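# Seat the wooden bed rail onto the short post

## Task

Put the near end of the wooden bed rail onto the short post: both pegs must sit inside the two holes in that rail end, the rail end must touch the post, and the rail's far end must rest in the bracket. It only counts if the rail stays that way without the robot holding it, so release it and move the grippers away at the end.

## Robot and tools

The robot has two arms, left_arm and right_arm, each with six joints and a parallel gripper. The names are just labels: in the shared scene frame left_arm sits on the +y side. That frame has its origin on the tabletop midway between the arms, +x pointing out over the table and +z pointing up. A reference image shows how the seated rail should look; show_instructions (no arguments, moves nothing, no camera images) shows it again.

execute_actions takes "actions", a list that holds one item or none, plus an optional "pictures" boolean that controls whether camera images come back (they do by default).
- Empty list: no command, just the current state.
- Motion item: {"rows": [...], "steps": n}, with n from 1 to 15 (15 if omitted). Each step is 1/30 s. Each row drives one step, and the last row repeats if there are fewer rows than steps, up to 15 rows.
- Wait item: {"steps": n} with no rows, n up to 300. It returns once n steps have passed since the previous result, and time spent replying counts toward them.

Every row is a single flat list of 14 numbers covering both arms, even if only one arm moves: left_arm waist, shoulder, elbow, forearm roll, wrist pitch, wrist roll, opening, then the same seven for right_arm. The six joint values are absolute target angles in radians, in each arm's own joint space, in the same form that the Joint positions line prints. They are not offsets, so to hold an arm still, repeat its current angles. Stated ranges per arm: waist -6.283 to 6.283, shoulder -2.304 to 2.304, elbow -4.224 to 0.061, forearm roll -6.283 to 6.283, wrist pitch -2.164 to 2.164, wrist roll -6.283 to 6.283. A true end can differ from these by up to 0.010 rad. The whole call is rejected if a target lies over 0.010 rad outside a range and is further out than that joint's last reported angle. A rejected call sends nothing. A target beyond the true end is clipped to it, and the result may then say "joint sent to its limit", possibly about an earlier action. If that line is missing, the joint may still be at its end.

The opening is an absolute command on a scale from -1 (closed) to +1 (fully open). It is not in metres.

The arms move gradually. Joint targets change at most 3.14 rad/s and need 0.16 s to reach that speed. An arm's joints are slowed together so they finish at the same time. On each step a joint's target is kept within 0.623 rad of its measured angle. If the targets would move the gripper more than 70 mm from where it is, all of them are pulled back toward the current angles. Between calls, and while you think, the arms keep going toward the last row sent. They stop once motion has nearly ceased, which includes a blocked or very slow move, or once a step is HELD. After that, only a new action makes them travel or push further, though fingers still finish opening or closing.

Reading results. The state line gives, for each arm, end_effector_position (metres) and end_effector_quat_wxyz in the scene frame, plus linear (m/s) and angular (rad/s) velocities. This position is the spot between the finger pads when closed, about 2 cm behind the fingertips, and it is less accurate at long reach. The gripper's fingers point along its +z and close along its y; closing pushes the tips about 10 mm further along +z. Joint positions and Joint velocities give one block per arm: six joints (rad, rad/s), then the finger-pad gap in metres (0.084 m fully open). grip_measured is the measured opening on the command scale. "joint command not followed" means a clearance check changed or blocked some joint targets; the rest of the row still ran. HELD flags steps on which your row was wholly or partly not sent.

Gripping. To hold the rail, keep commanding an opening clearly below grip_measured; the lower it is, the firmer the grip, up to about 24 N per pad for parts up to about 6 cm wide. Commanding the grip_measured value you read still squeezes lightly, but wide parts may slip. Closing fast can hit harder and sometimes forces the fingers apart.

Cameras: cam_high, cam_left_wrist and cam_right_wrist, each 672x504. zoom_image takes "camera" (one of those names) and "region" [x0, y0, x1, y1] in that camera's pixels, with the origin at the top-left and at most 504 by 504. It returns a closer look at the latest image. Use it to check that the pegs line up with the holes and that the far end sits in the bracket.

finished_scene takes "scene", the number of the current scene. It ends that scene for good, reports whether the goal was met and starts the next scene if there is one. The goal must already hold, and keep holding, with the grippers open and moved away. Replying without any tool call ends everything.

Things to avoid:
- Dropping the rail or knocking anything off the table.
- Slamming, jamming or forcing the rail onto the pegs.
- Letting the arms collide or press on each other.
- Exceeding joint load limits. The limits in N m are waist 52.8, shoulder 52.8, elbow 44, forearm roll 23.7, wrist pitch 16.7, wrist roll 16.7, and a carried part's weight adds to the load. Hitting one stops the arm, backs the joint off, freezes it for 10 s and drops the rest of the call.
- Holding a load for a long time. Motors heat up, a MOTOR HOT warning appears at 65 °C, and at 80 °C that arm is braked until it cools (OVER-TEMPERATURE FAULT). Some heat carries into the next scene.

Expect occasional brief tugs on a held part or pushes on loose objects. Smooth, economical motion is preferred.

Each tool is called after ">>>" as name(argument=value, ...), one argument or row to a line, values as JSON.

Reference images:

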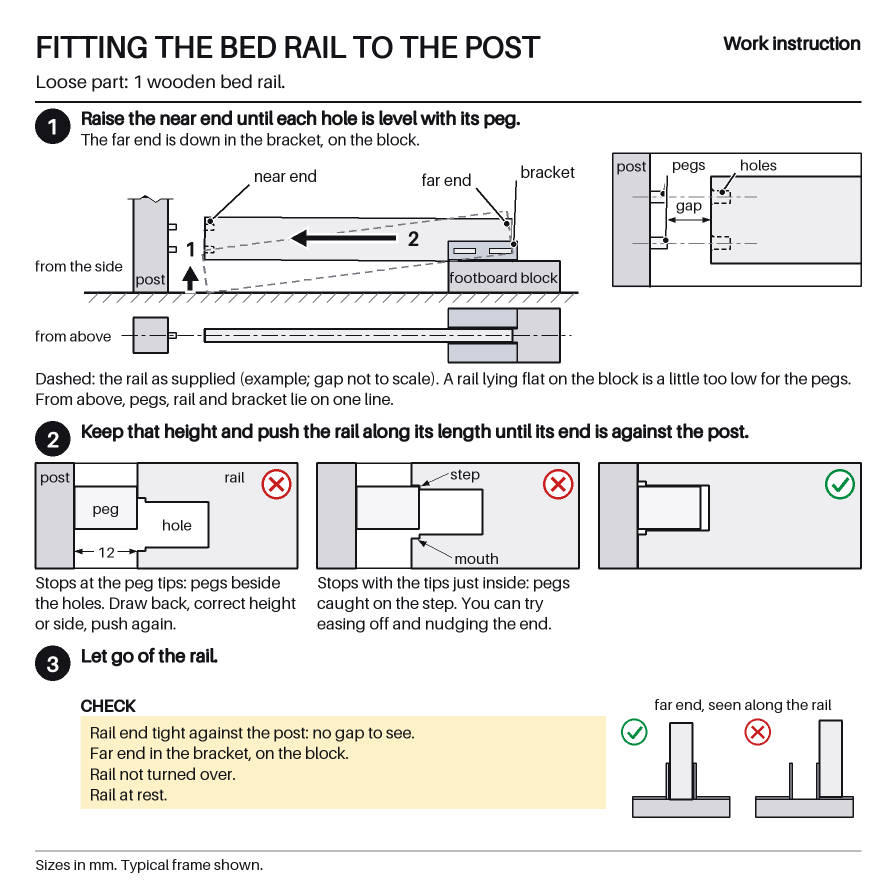

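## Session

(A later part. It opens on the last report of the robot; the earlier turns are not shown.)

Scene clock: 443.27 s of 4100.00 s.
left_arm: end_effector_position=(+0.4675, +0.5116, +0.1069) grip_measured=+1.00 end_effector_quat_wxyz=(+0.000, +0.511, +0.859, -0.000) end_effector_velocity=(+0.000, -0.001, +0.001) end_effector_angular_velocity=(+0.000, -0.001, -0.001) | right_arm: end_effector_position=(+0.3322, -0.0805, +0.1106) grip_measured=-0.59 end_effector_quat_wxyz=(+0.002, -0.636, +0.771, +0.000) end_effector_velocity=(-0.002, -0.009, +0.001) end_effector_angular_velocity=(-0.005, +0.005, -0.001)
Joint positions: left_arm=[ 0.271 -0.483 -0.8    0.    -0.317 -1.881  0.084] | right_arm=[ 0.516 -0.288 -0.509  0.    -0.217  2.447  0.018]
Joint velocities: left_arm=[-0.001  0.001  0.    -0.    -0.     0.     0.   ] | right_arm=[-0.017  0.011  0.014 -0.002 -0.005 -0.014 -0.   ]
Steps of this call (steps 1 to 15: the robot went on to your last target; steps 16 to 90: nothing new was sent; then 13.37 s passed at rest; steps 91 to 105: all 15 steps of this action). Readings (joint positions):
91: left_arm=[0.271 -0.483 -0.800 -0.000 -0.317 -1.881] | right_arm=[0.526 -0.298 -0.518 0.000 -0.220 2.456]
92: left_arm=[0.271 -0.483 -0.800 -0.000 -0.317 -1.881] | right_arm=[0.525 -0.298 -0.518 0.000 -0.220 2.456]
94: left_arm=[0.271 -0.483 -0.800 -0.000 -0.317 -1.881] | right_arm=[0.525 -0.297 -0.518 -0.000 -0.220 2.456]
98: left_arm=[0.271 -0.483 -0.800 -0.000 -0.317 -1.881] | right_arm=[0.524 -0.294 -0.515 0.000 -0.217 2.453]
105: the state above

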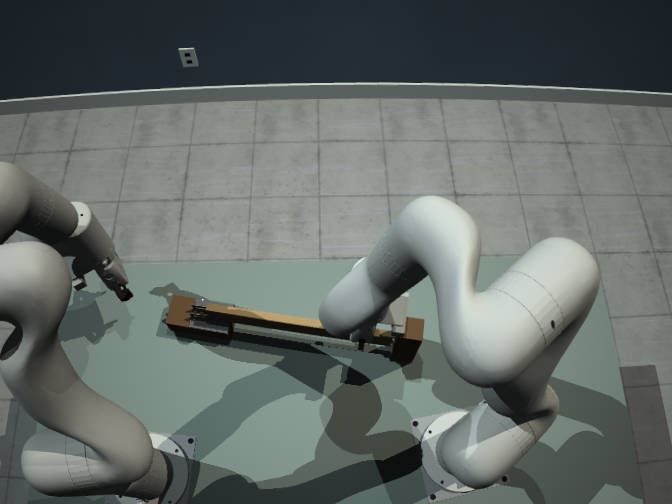

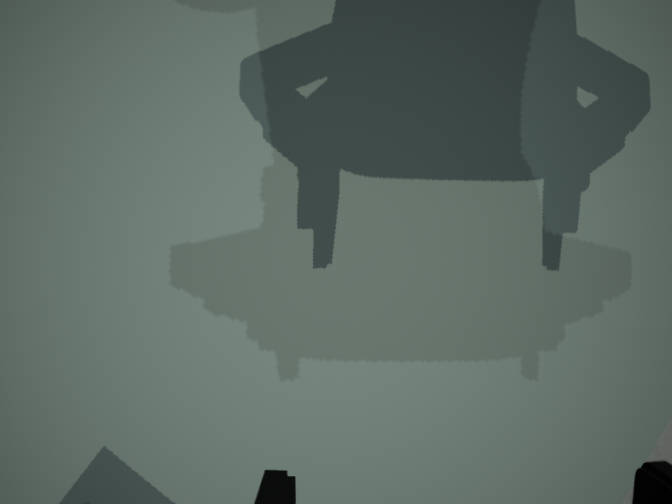

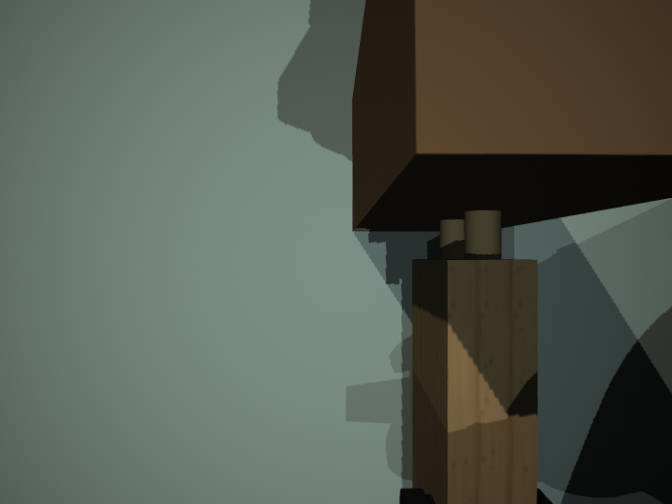

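>>> execute_actions(
  actions=[
    {"rows":[[0.271,-0.483,-0.8,0,-0.317,-1.881,1,0.520,-0.290,-0.5115,0,-0.2215,2.4505,-1],[0.271,-0.483,-0.8,0,-0.317,-1.881,1,0.520,-0.290,-0.5115,0,-0.2215,2.4505,-1],[0.271,-0.483,-0.8,0,-0.317,-1.881,1,0.520,-0.290,-0.5115,0,-0.2215,2.4505,-1],[0.271,-0.483,-0.8,0,-0.317,-1.881,1,0.5205,-0.286,-0.510,0,-0.224,2.451,-1],[0.271,-0.483,-0.8,0,-0.317,-1.881,1,0.5205,-0.286,-0.510,0,-0.224,2.451,-1],[0.271,-0.483,-0.8,0,-0.317,-1.881,1,0.5205,-0.286,-0.510,0,-0.224,2.451,-1],[0.271,-0.483,-0.8,0,-0.317,-1.881,1,0.517,-0.2835,-0.506,0,-0.2225,2.4475,-1],[0.271,-0.483,-0.8,0,-0.317,-1.881,1,0.517,-0.2835,-0.506,0,-0.2225,2.4475,-1],[0.271,-0.483,-0.8,0,-0.317,-1.881,1,0.517,-0.2835,-0.506,0,-0.2225,2.4475,-1],[0.271,-0.483,-0.8,0,-0.317,-1.881,1,0.5135,-0.281,-0.502,0,-0.221,2.444,-1],[0.271,-0.483,-0.8,0,-0.317,-1.881,1,0.5135,-0.281,-0.502,0,-0.221,2.444,-1],[0.271,-0.483,-0.8,0,-0.317,-1.881,1,0.510,-0.2785,-0.498,0,-0.2195,2.4405,-1]],"steps":15},
  ],
  pictures=false,
)

>>> execute_actions(
  actions=[
    {"steps":8},
  ],
)

Scene clock: 465.93 s of 4100.00 s.
left_arm: end_effector_position=(+0.4675, +0.5116, +0.1069) grip_measured=+1.00 end_effector_quat_wxyz=(+0.000, +0.511, +0.859, -0.000) end_effector_velocity=(+0.000, +0.000, +0.000) end_effector_angular_velocity=(+0.000, -0.000, +0.001) | right_arm: end_effector_position=(+0.3295, -0.0848, +0.1110) grip_measured=-0.60 end_effector_quat_wxyz=(-0.001, -0.636, +0.772, -0.000) end_effector_velocity=(-0.001, -0.012, +0.001) end_effector_angular_velocity=(+0.008, -0.009, -0.001)
Joint positions: left_arm=[ 0.271 -0.483 -0.8    0.    -0.317 -1.881  0.084] | right_arm=[ 0.512 -0.281 -0.5   -0.    -0.222  2.443  0.018]
Joint velocities: left_arm=[ 0.001  0.    -0.     0.    -0.     0.     0.   ] | right_arm=[-0.026  0.024  0.029  0.002  0.017 -0.027 -0.   ]
Steps of this call (steps 1 to 15: the robot went on to your last target; steps 16 to 90: nothing new was sent; then 19.17 s passed at rest; steps 91 to 105: all 15 steps of this action). Readings (joint positions):
91: left_arm=[0.271 -0.483 -0.800 0.000 -0.317 -1.881] | right_arm=[0.515 -0.288 -0.507 -0.000 -0.219 2.446]
92: left_arm=[0.271 -0.483 -0.800 0.000 -0.317 -1.881] | right_arm=[0.516 -0.288 -0.507 -0.000 -0.220 2.446]
94: left_arm=[0.271 -0.483 -0.800 -0.000 -0.317 -1.881] | right_arm=[0.517 -0.289 -0.509 -0.001 -0.222 2.448]
98: left_arm=[0.271 -0.483 -0.800 0.000 -0.317 -1.881] | right_arm=[0.518 -0.287 -0.508 -0.001 -0.225 2.450]
105: the state above

Scene clock: 466.20 s of 4100.00 s.
left_arm: end_effector_position=(+0.4675, +0.5116, +0.1069) grip_measured=+1.00 end_effector_quat_wxyz=(+0.000, +0.511, +0.859, -0.000) end_effector_velocity=(-0.000, +0.000, -0.000) end_effector_angular_velocity=(+0.000, +0.001, -0.001) | right_arm: end_effector_position=(+0.3296, -0.0855, +0.1112) grip_measured=-0.60 end_effector_quat_wxyz=(-0.001, -0.636, +0.772, +0.000) end_effector_velocity=(+0.001, +0.000, +0.001) end_effector_angular_velocity=(+0.002, -0.003, +0.002)
Joint positions: left_arm=[ 0.271 -0.483 -0.8    0.    -0.317 -1.881  0.084] | right_arm=[ 0.51  -0.279 -0.498  0.    -0.22   2.441  0.018]
Joint velocities: left_arm=[ 0.    -0.     0.     0.001  0.     0.     0.   ] | right_arm=[-0.     0.002  0.     0.     0.002 -0.002 -0.   ]
Steps of this call (steps 1 to 8: the robot went on to your last target). Readings (joint positions):
1: left_arm=[0.271 -0.483 -0.800 -0.000 -0.317 -1.881] | right_arm=[0.511 -0.280 -0.499 -0.000 -0.221 2.442]
2: left_arm=[0.271 -0.483 -0.800 -0.000 -0.317 -1.881] | right_arm=[0.511 -0.280 -0.498 -0.000 -0.221 2.442]
4: left_arm=[0.271 -0.483 -0.800 -0.000 -0.317 -1.881] | right_arm=[0.510 -0.279 -0.498 -0.000 -0.221 2.441]
8: the state above

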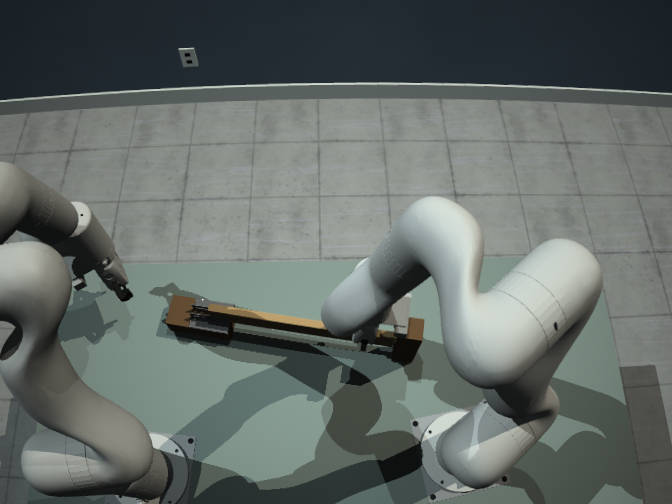

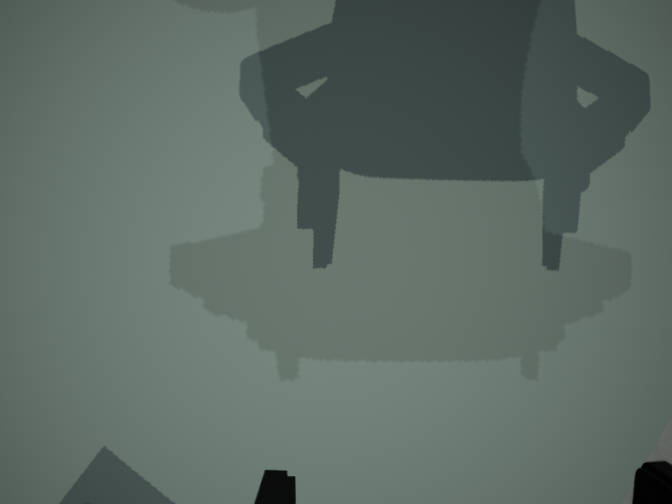

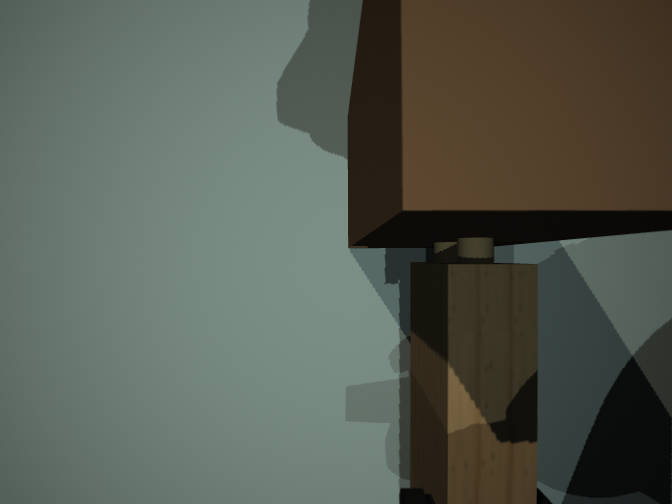

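>>> execute_actions(
  actions=[
    {"rows":[[0.271,-0.483,-0.8,0,-0.317,-1.881,1,0.5065,-0.276,-0.494,0,-0.218,2.437,-1],[0.271,-0.483,-0.8,0,-0.317,-1.881,1,0.5065,-0.276,-0.494,0,-0.218,2.437,-1],[0.271,-0.483,-0.8,0,-0.317,-1.881,1,0.5065,-0.276,-0.494,0,-0.218,2.437,-1],[0.271,-0.483,-0.8,0,-0.317,-1.881,1,0.503,-0.2733,-0.490,0,-0.2167,2.4335,-1],[0.271,-0.483,-0.8,0,-0.317,-1.881,1,0.503,-0.2733,-0.490,0,-0.2167,2.4335,-1],[0.271,-0.483,-0.8,0,-0.317,-1.881,1,0.503,-0.2733,-0.490,0,-0.2167,2.4335,-1],[0.271,-0.483,-0.8,0,-0.317,-1.881,1,0.4995,-0.2707,-0.486,0,-0.2153,2.43,-1]],"steps":15},
  ],
)

Scene clock: 480.70 s of 4100.00 s.
left_arm: end_effector_position=(+0.4675, +0.5116, +0.1069) grip_measured=+1.00 end_effector_quat_wxyz=(+0.000, +0.511, +0.859, -0.000) end_effector_velocity=(+0.000, -0.001, +0.000) end_effector_angular_velocity=(+0.000, -0.001, -0.002) | right_arm: end_effector_position=(+0.3289, -0.0906, +0.1113) grip_measured=-0.60 end_effector_quat_wxyz=(+0.000, -0.636, +0.771, -0.000) end_effector_velocity=(-0.000, -0.002, +0.000) end_effector_angular_velocity=(+0.000, -0.000, -0.001)
Joint positions: left_arm=[ 0.271 -0.483 -0.8   -0.    -0.317 -1.881  0.084] | right_arm=[ 0.5   -0.271 -0.487 -0.    -0.215  2.43   0.018]
Joint velocities: left_arm=[-0.002  0.001  0.     0.001  0.001 -0.    -0.   ] | right_arm=[-0.003  0.003  0.004  0.     0.001 -0.002 -0.   ]
Steps of this call (steps 1 to 15: the robot went on to your last target; steps 16 to 90: nothing new was sent; then 11.00 s passed at rest; steps 91 to 105: all 15 steps of this action). Readings (joint positions):
91: left_arm=[0.271 -0.483 -0.800 0.000 -0.317 -1.881] | right_arm=[0.510 -0.278 -0.498 0.000 -0.219 2.440]
92: left_arm=[0.271 -0.483 -0.800 -0.000 -0.317 -1.881] | right_arm=[0.510 -0.278 -0.498 0.000 -0.219 2.440]
94: left_arm=[0.271 -0.483 -0.800 -0.000 -0.317 -1.881] | right_arm=[0.508 -0.277 -0.496 0.000 -0.218 2.439]
98: left_arm=[0.271 -0.483 -0.800 0.000 -0.317 -1.881] | right_arm=[0.504 -0.274 -0.491 0.000 -0.217 2.434]
105: the state above

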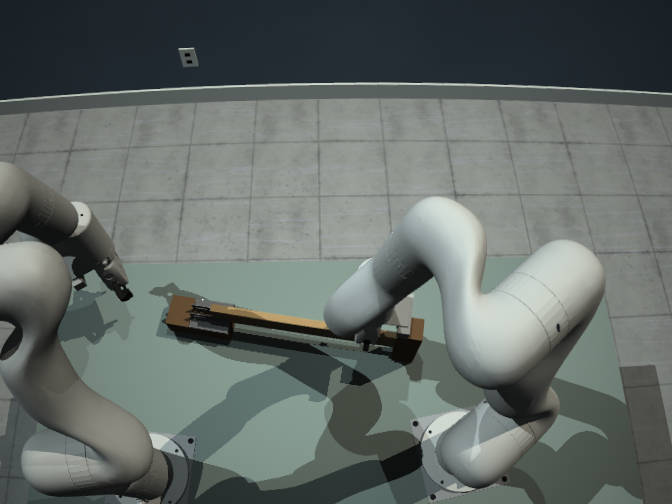

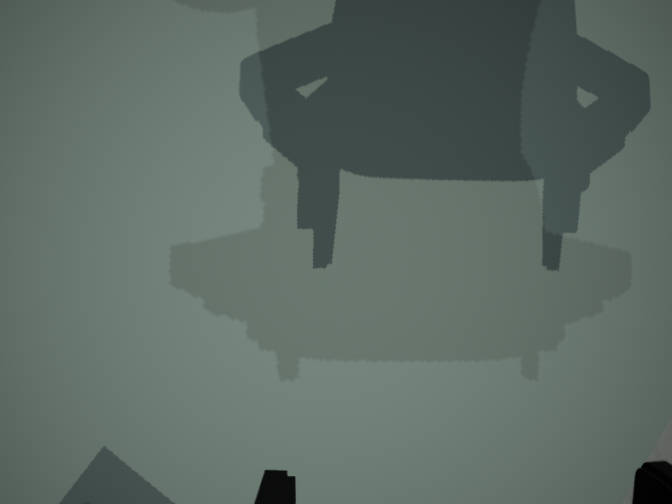

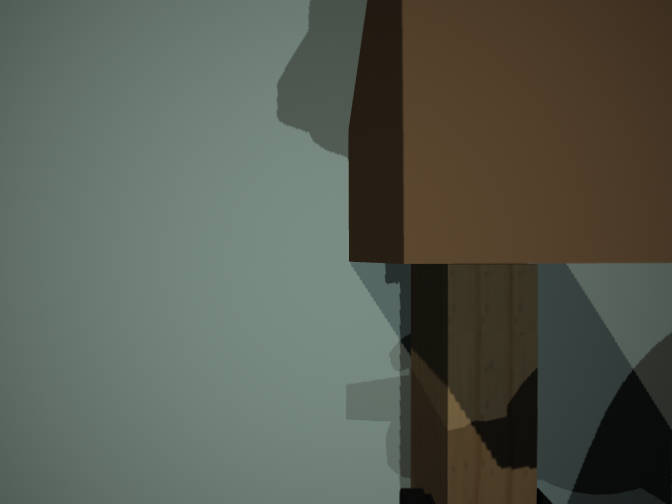

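Seated. Release and retreat.

>>> execute_actions(
  actions=[
    {"rows":[[0.271,-0.483,-0.8,0,-0.317,-1.881,1,0.501,-0.272,-0.488,0,-0.216,2.4315,-0.7],[0.271,-0.483,-0.8,0,-0.317,-1.881,1,0.501,-0.272,-0.488,0,-0.216,2.4315,-0.4],[0.271,-0.483,-0.8,0,-0.317,-1.881,1,0.501,-0.272,-0.488,0,-0.216,2.4315,0.2],[0.271,-0.483,-0.8,0,-0.317,-1.881,1,0.501,-0.272,-0.488,0,-0.216,2.4315,1],[0.271,-0.483,-0.8,0,-0.317,-1.881,1,0.501,-0.272,-0.488,0,-0.216,2.4315,1],[0.271,-0.483,-0.8,0,-0.317,-1.881,1,0.501,-0.272,-0.488,0,-0.216,2.4315,1],[0.271,-0.483,-0.8,0,-0.317,-1.881,1,0.501,-0.272,-0.488,0,-0.216,2.4315,1],[0.271,-0.483,-0.8,0,-0.317,-1.881,1,0.55,0.0,-0.52,0,-0.52,2.45,1]],"steps":15},
  ],
  pictures=false,
)

>>> execute_actions(
  actions=[
    {"rows":[[0.271,-0.483,-0.8,0,-0.317,-1.881,1,0.0,-0.1,-0.6,0,-0.5,2.0,1]],"steps":15},
  ],
  pictures=false,
)

>>> execute_actions(
  actions=[
    {"steps":15},
  ],
)

>>> zoom_image(
  camera="cam_high",
  region=[150,270,450,390],
)

Scene clock: 493.17 s of 4100.00 s.
left_arm: end_effector_position=(+0.4675, +0.5116, +0.1069) grip_measured=+1.00 end_effector_quat_wxyz=(+0.000, +0.511, +0.859, -0.000) end_effector_velocity=(+0.000, +0.000, +0.000) end_effector_angular_velocity=(+0.000, -0.001, +0.000) | right_arm: end_effector_position=(+0.3244, -0.0787, +0.1825) grip_measured=+0.99 end_effector_quat_wxyz=(+0.001, -0.644, +0.765, +0.000) end_effector_velocity=(-0.047, +0.032, +0.339) end_effector_angular_velocity=(+0.014, -0.016, +0.102)
Joint positions: left_arm=[ 0.271 -0.483 -0.8   -0.    -0.317 -1.881  0.084] | right_arm=[ 0.535 -0.084 -0.511  0.    -0.425  2.444  0.084]
Joint velocities: left_arm=[-0.     0.001  0.    -0.     0.    -0.     0.   ] | right_arm=[ 0.159  0.884 -0.108 -0.    -0.97   0.058  0.003]
Steps of this call (steps 1 to 15: the robot went on to your last target; steps 16 to 90: nothing new was sent; then 8.97 s passed at rest; steps 91 to 105: all 15 steps of this action). Readings (joint positions):
91: left_arm=[0.271 -0.483 -0.800 0.000 -0.317 -1.881] | right_arm=[0.500 -0.271 -0.486 0.000 -0.215 2.430]
92: left_arm=[0.271 -0.483 -0.800 -0.000 -0.317 -1.881] | right_arm=[0.500 -0.271 -0.486 -0.000 -0.216 2.430]
94: left_arm=[0.271 -0.483 -0.800 0.000 -0.317 -1.881] | right_arm=[0.500 -0.271 -0.486 0.000 -0.218 2.431]
98: left_arm=[0.271 -0.483 -0.800 -0.000 -0.317 -1.881] | right_arm=[0.501 -0.272 -0.487 0.000 -0.218 2.432]
105: the state above

Scene clock: 493.67 s of 4100.00 s.
left_arm: end_effector_position=(+0.4675, +0.5116, +0.1069) grip_measured=+1.00 end_effector_quat_wxyz=(+0.000, +0.511, +0.859, -0.000) end_effector_velocity=(-0.000, -0.000, +0.000) end_effector_angular_velocity=(-0.000, +0.000, -0.000) | right_arm: end_effector_position=(+0.4159, -0.2037, +0.2047) grip_measured=+1.00 end_effector_quat_wxyz=(+0.000, -0.616, +0.788, -0.000) end_effector_velocity=(+0.146, -0.330, +0.008) end_effector_angular_velocity=(-0.002, +0.005, -0.182)
Joint positions: left_arm=[ 0.271 -0.483 -0.8    0.    -0.317 -1.881  0.084] | right_arm=[ 0.103 -0.088 -0.584 -0.    -0.495  2.085  0.084]
Joint velocities: left_arm=[ 0.     0.001  0.     0.    -0.001 -0.    -0.   ] | right_arm=[-0.967 -0.11  -0.147 -0.    -0.042 -0.785  0.   ]
Steps of this call (steps 1 to 15: all 15 steps of this action). Readings (joint positions):
1: left_arm=[0.271 -0.483 -0.800 0.000 -0.317 -1.881] | right_arm=[0.540 -0.057 -0.514 0.000 -0.454 2.446]
2: left_arm=[0.271 -0.483 -0.800 0.000 -0.317 -1.881] | right_arm=[0.539 -0.038 -0.518 0.000 -0.474 2.443]
4: left_arm=[0.271 -0.483 -0.800 -0.000 -0.317 -1.881] | right_arm=[0.496 -0.035 -0.527 0.000 -0.484 2.403]
8: left_arm=[0.271 -0.483 -0.800 0.000 -0.317 -1.881] | right_arm=[0.341 -0.061 -0.548 0.000 -0.485 2.280]
15: the state above

Scene clock: 494.17 s of 4100.00 s.
left_arm: end_effector_position=(+0.4675, +0.5116, +0.1069) grip_measured=+1.00 end_effector_quat_wxyz=(+0.000, +0.511, +0.859, -0.000) end_effector_velocity=(+0.001, -0.000, +0.000) end_effector_angular_velocity=(+0.000, -0.002, -0.000) | right_arm: end_effector_position=(+0.4297, -0.2396, +0.2056) grip_measured=+1.00 end_effector_quat_wxyz=(-0.000, -0.609, +0.793, +0.000) end_effector_velocity=(+0.001, -0.002, +0.000) end_effector_angular_velocity=(+0.000, -0.002, -0.001)
Joint positions: left_arm=[ 0.271 -0.483 -0.8    0.    -0.317 -1.881  0.084] | right_arm=[ 0.001 -0.1   -0.6    0.    -0.5    2.     0.084]
Joint velocities: left_arm=[-0.001  0.    -0.001 -0.     0.001  0.     0.   ] | right_arm=[-0.005 -0.    -0.001 -0.     0.001 -0.003  0.   ]
Steps of this call (steps 1 to 15: the robot went on to your last target). Readings (joint positions):
1: left_arm=[0.271 -0.483 -0.800 0.000 -0.317 -1.881] | right_arm=[0.073 -0.092 -0.589 -0.000 -0.497 2.060]
2: left_arm=[0.271 -0.483 -0.800 0.000 -0.317 -1.881] | right_arm=[0.048 -0.095 -0.593 -0.000 -0.498 2.040]
4: left_arm=[0.271 -0.483 -0.800 -0.000 -0.317 -1.881] | right_arm=[0.019 -0.098 -0.597 -0.000 -0.499 2.016]
8: left_arm=[0.271 -0.483 -0.800 0.000 -0.317 -1.881] | right_arm=[0.004 -0.100 -0.599 0.000 -0.500 2.003]
15: the state above

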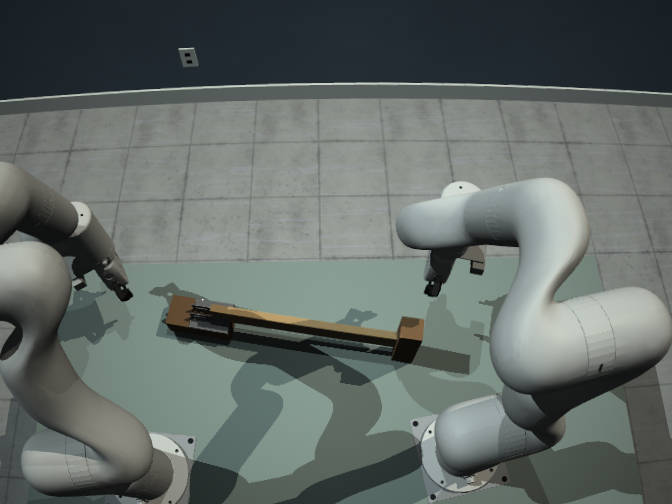

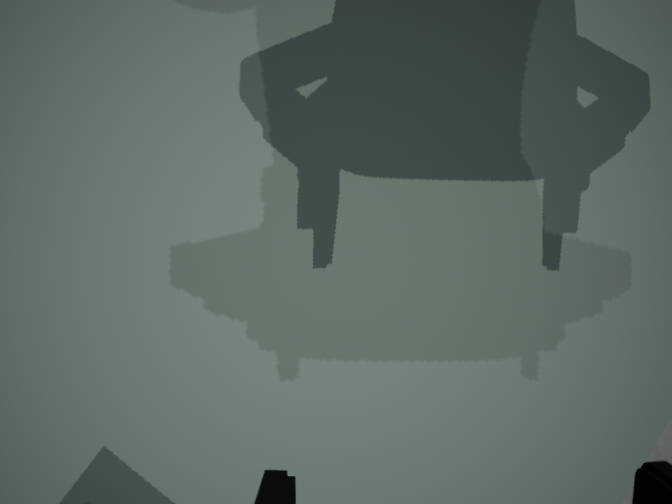

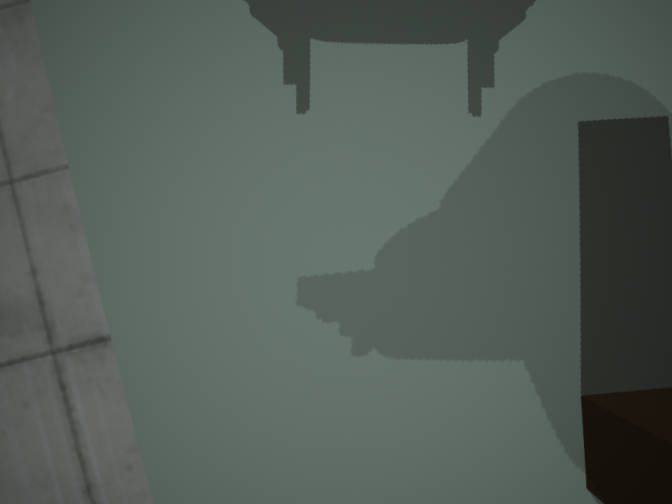

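Region (150, 270, 450, 390) of cam_high's 672x504 image, scaled by 1.680, with more detail than that image has; it fills the top 202 rows of this view, and the rest is white.

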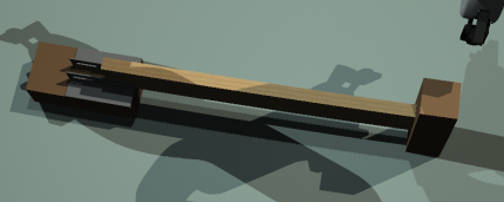

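>>> finished_scene(
  scene=1,
)

The scene is finished: the task was done.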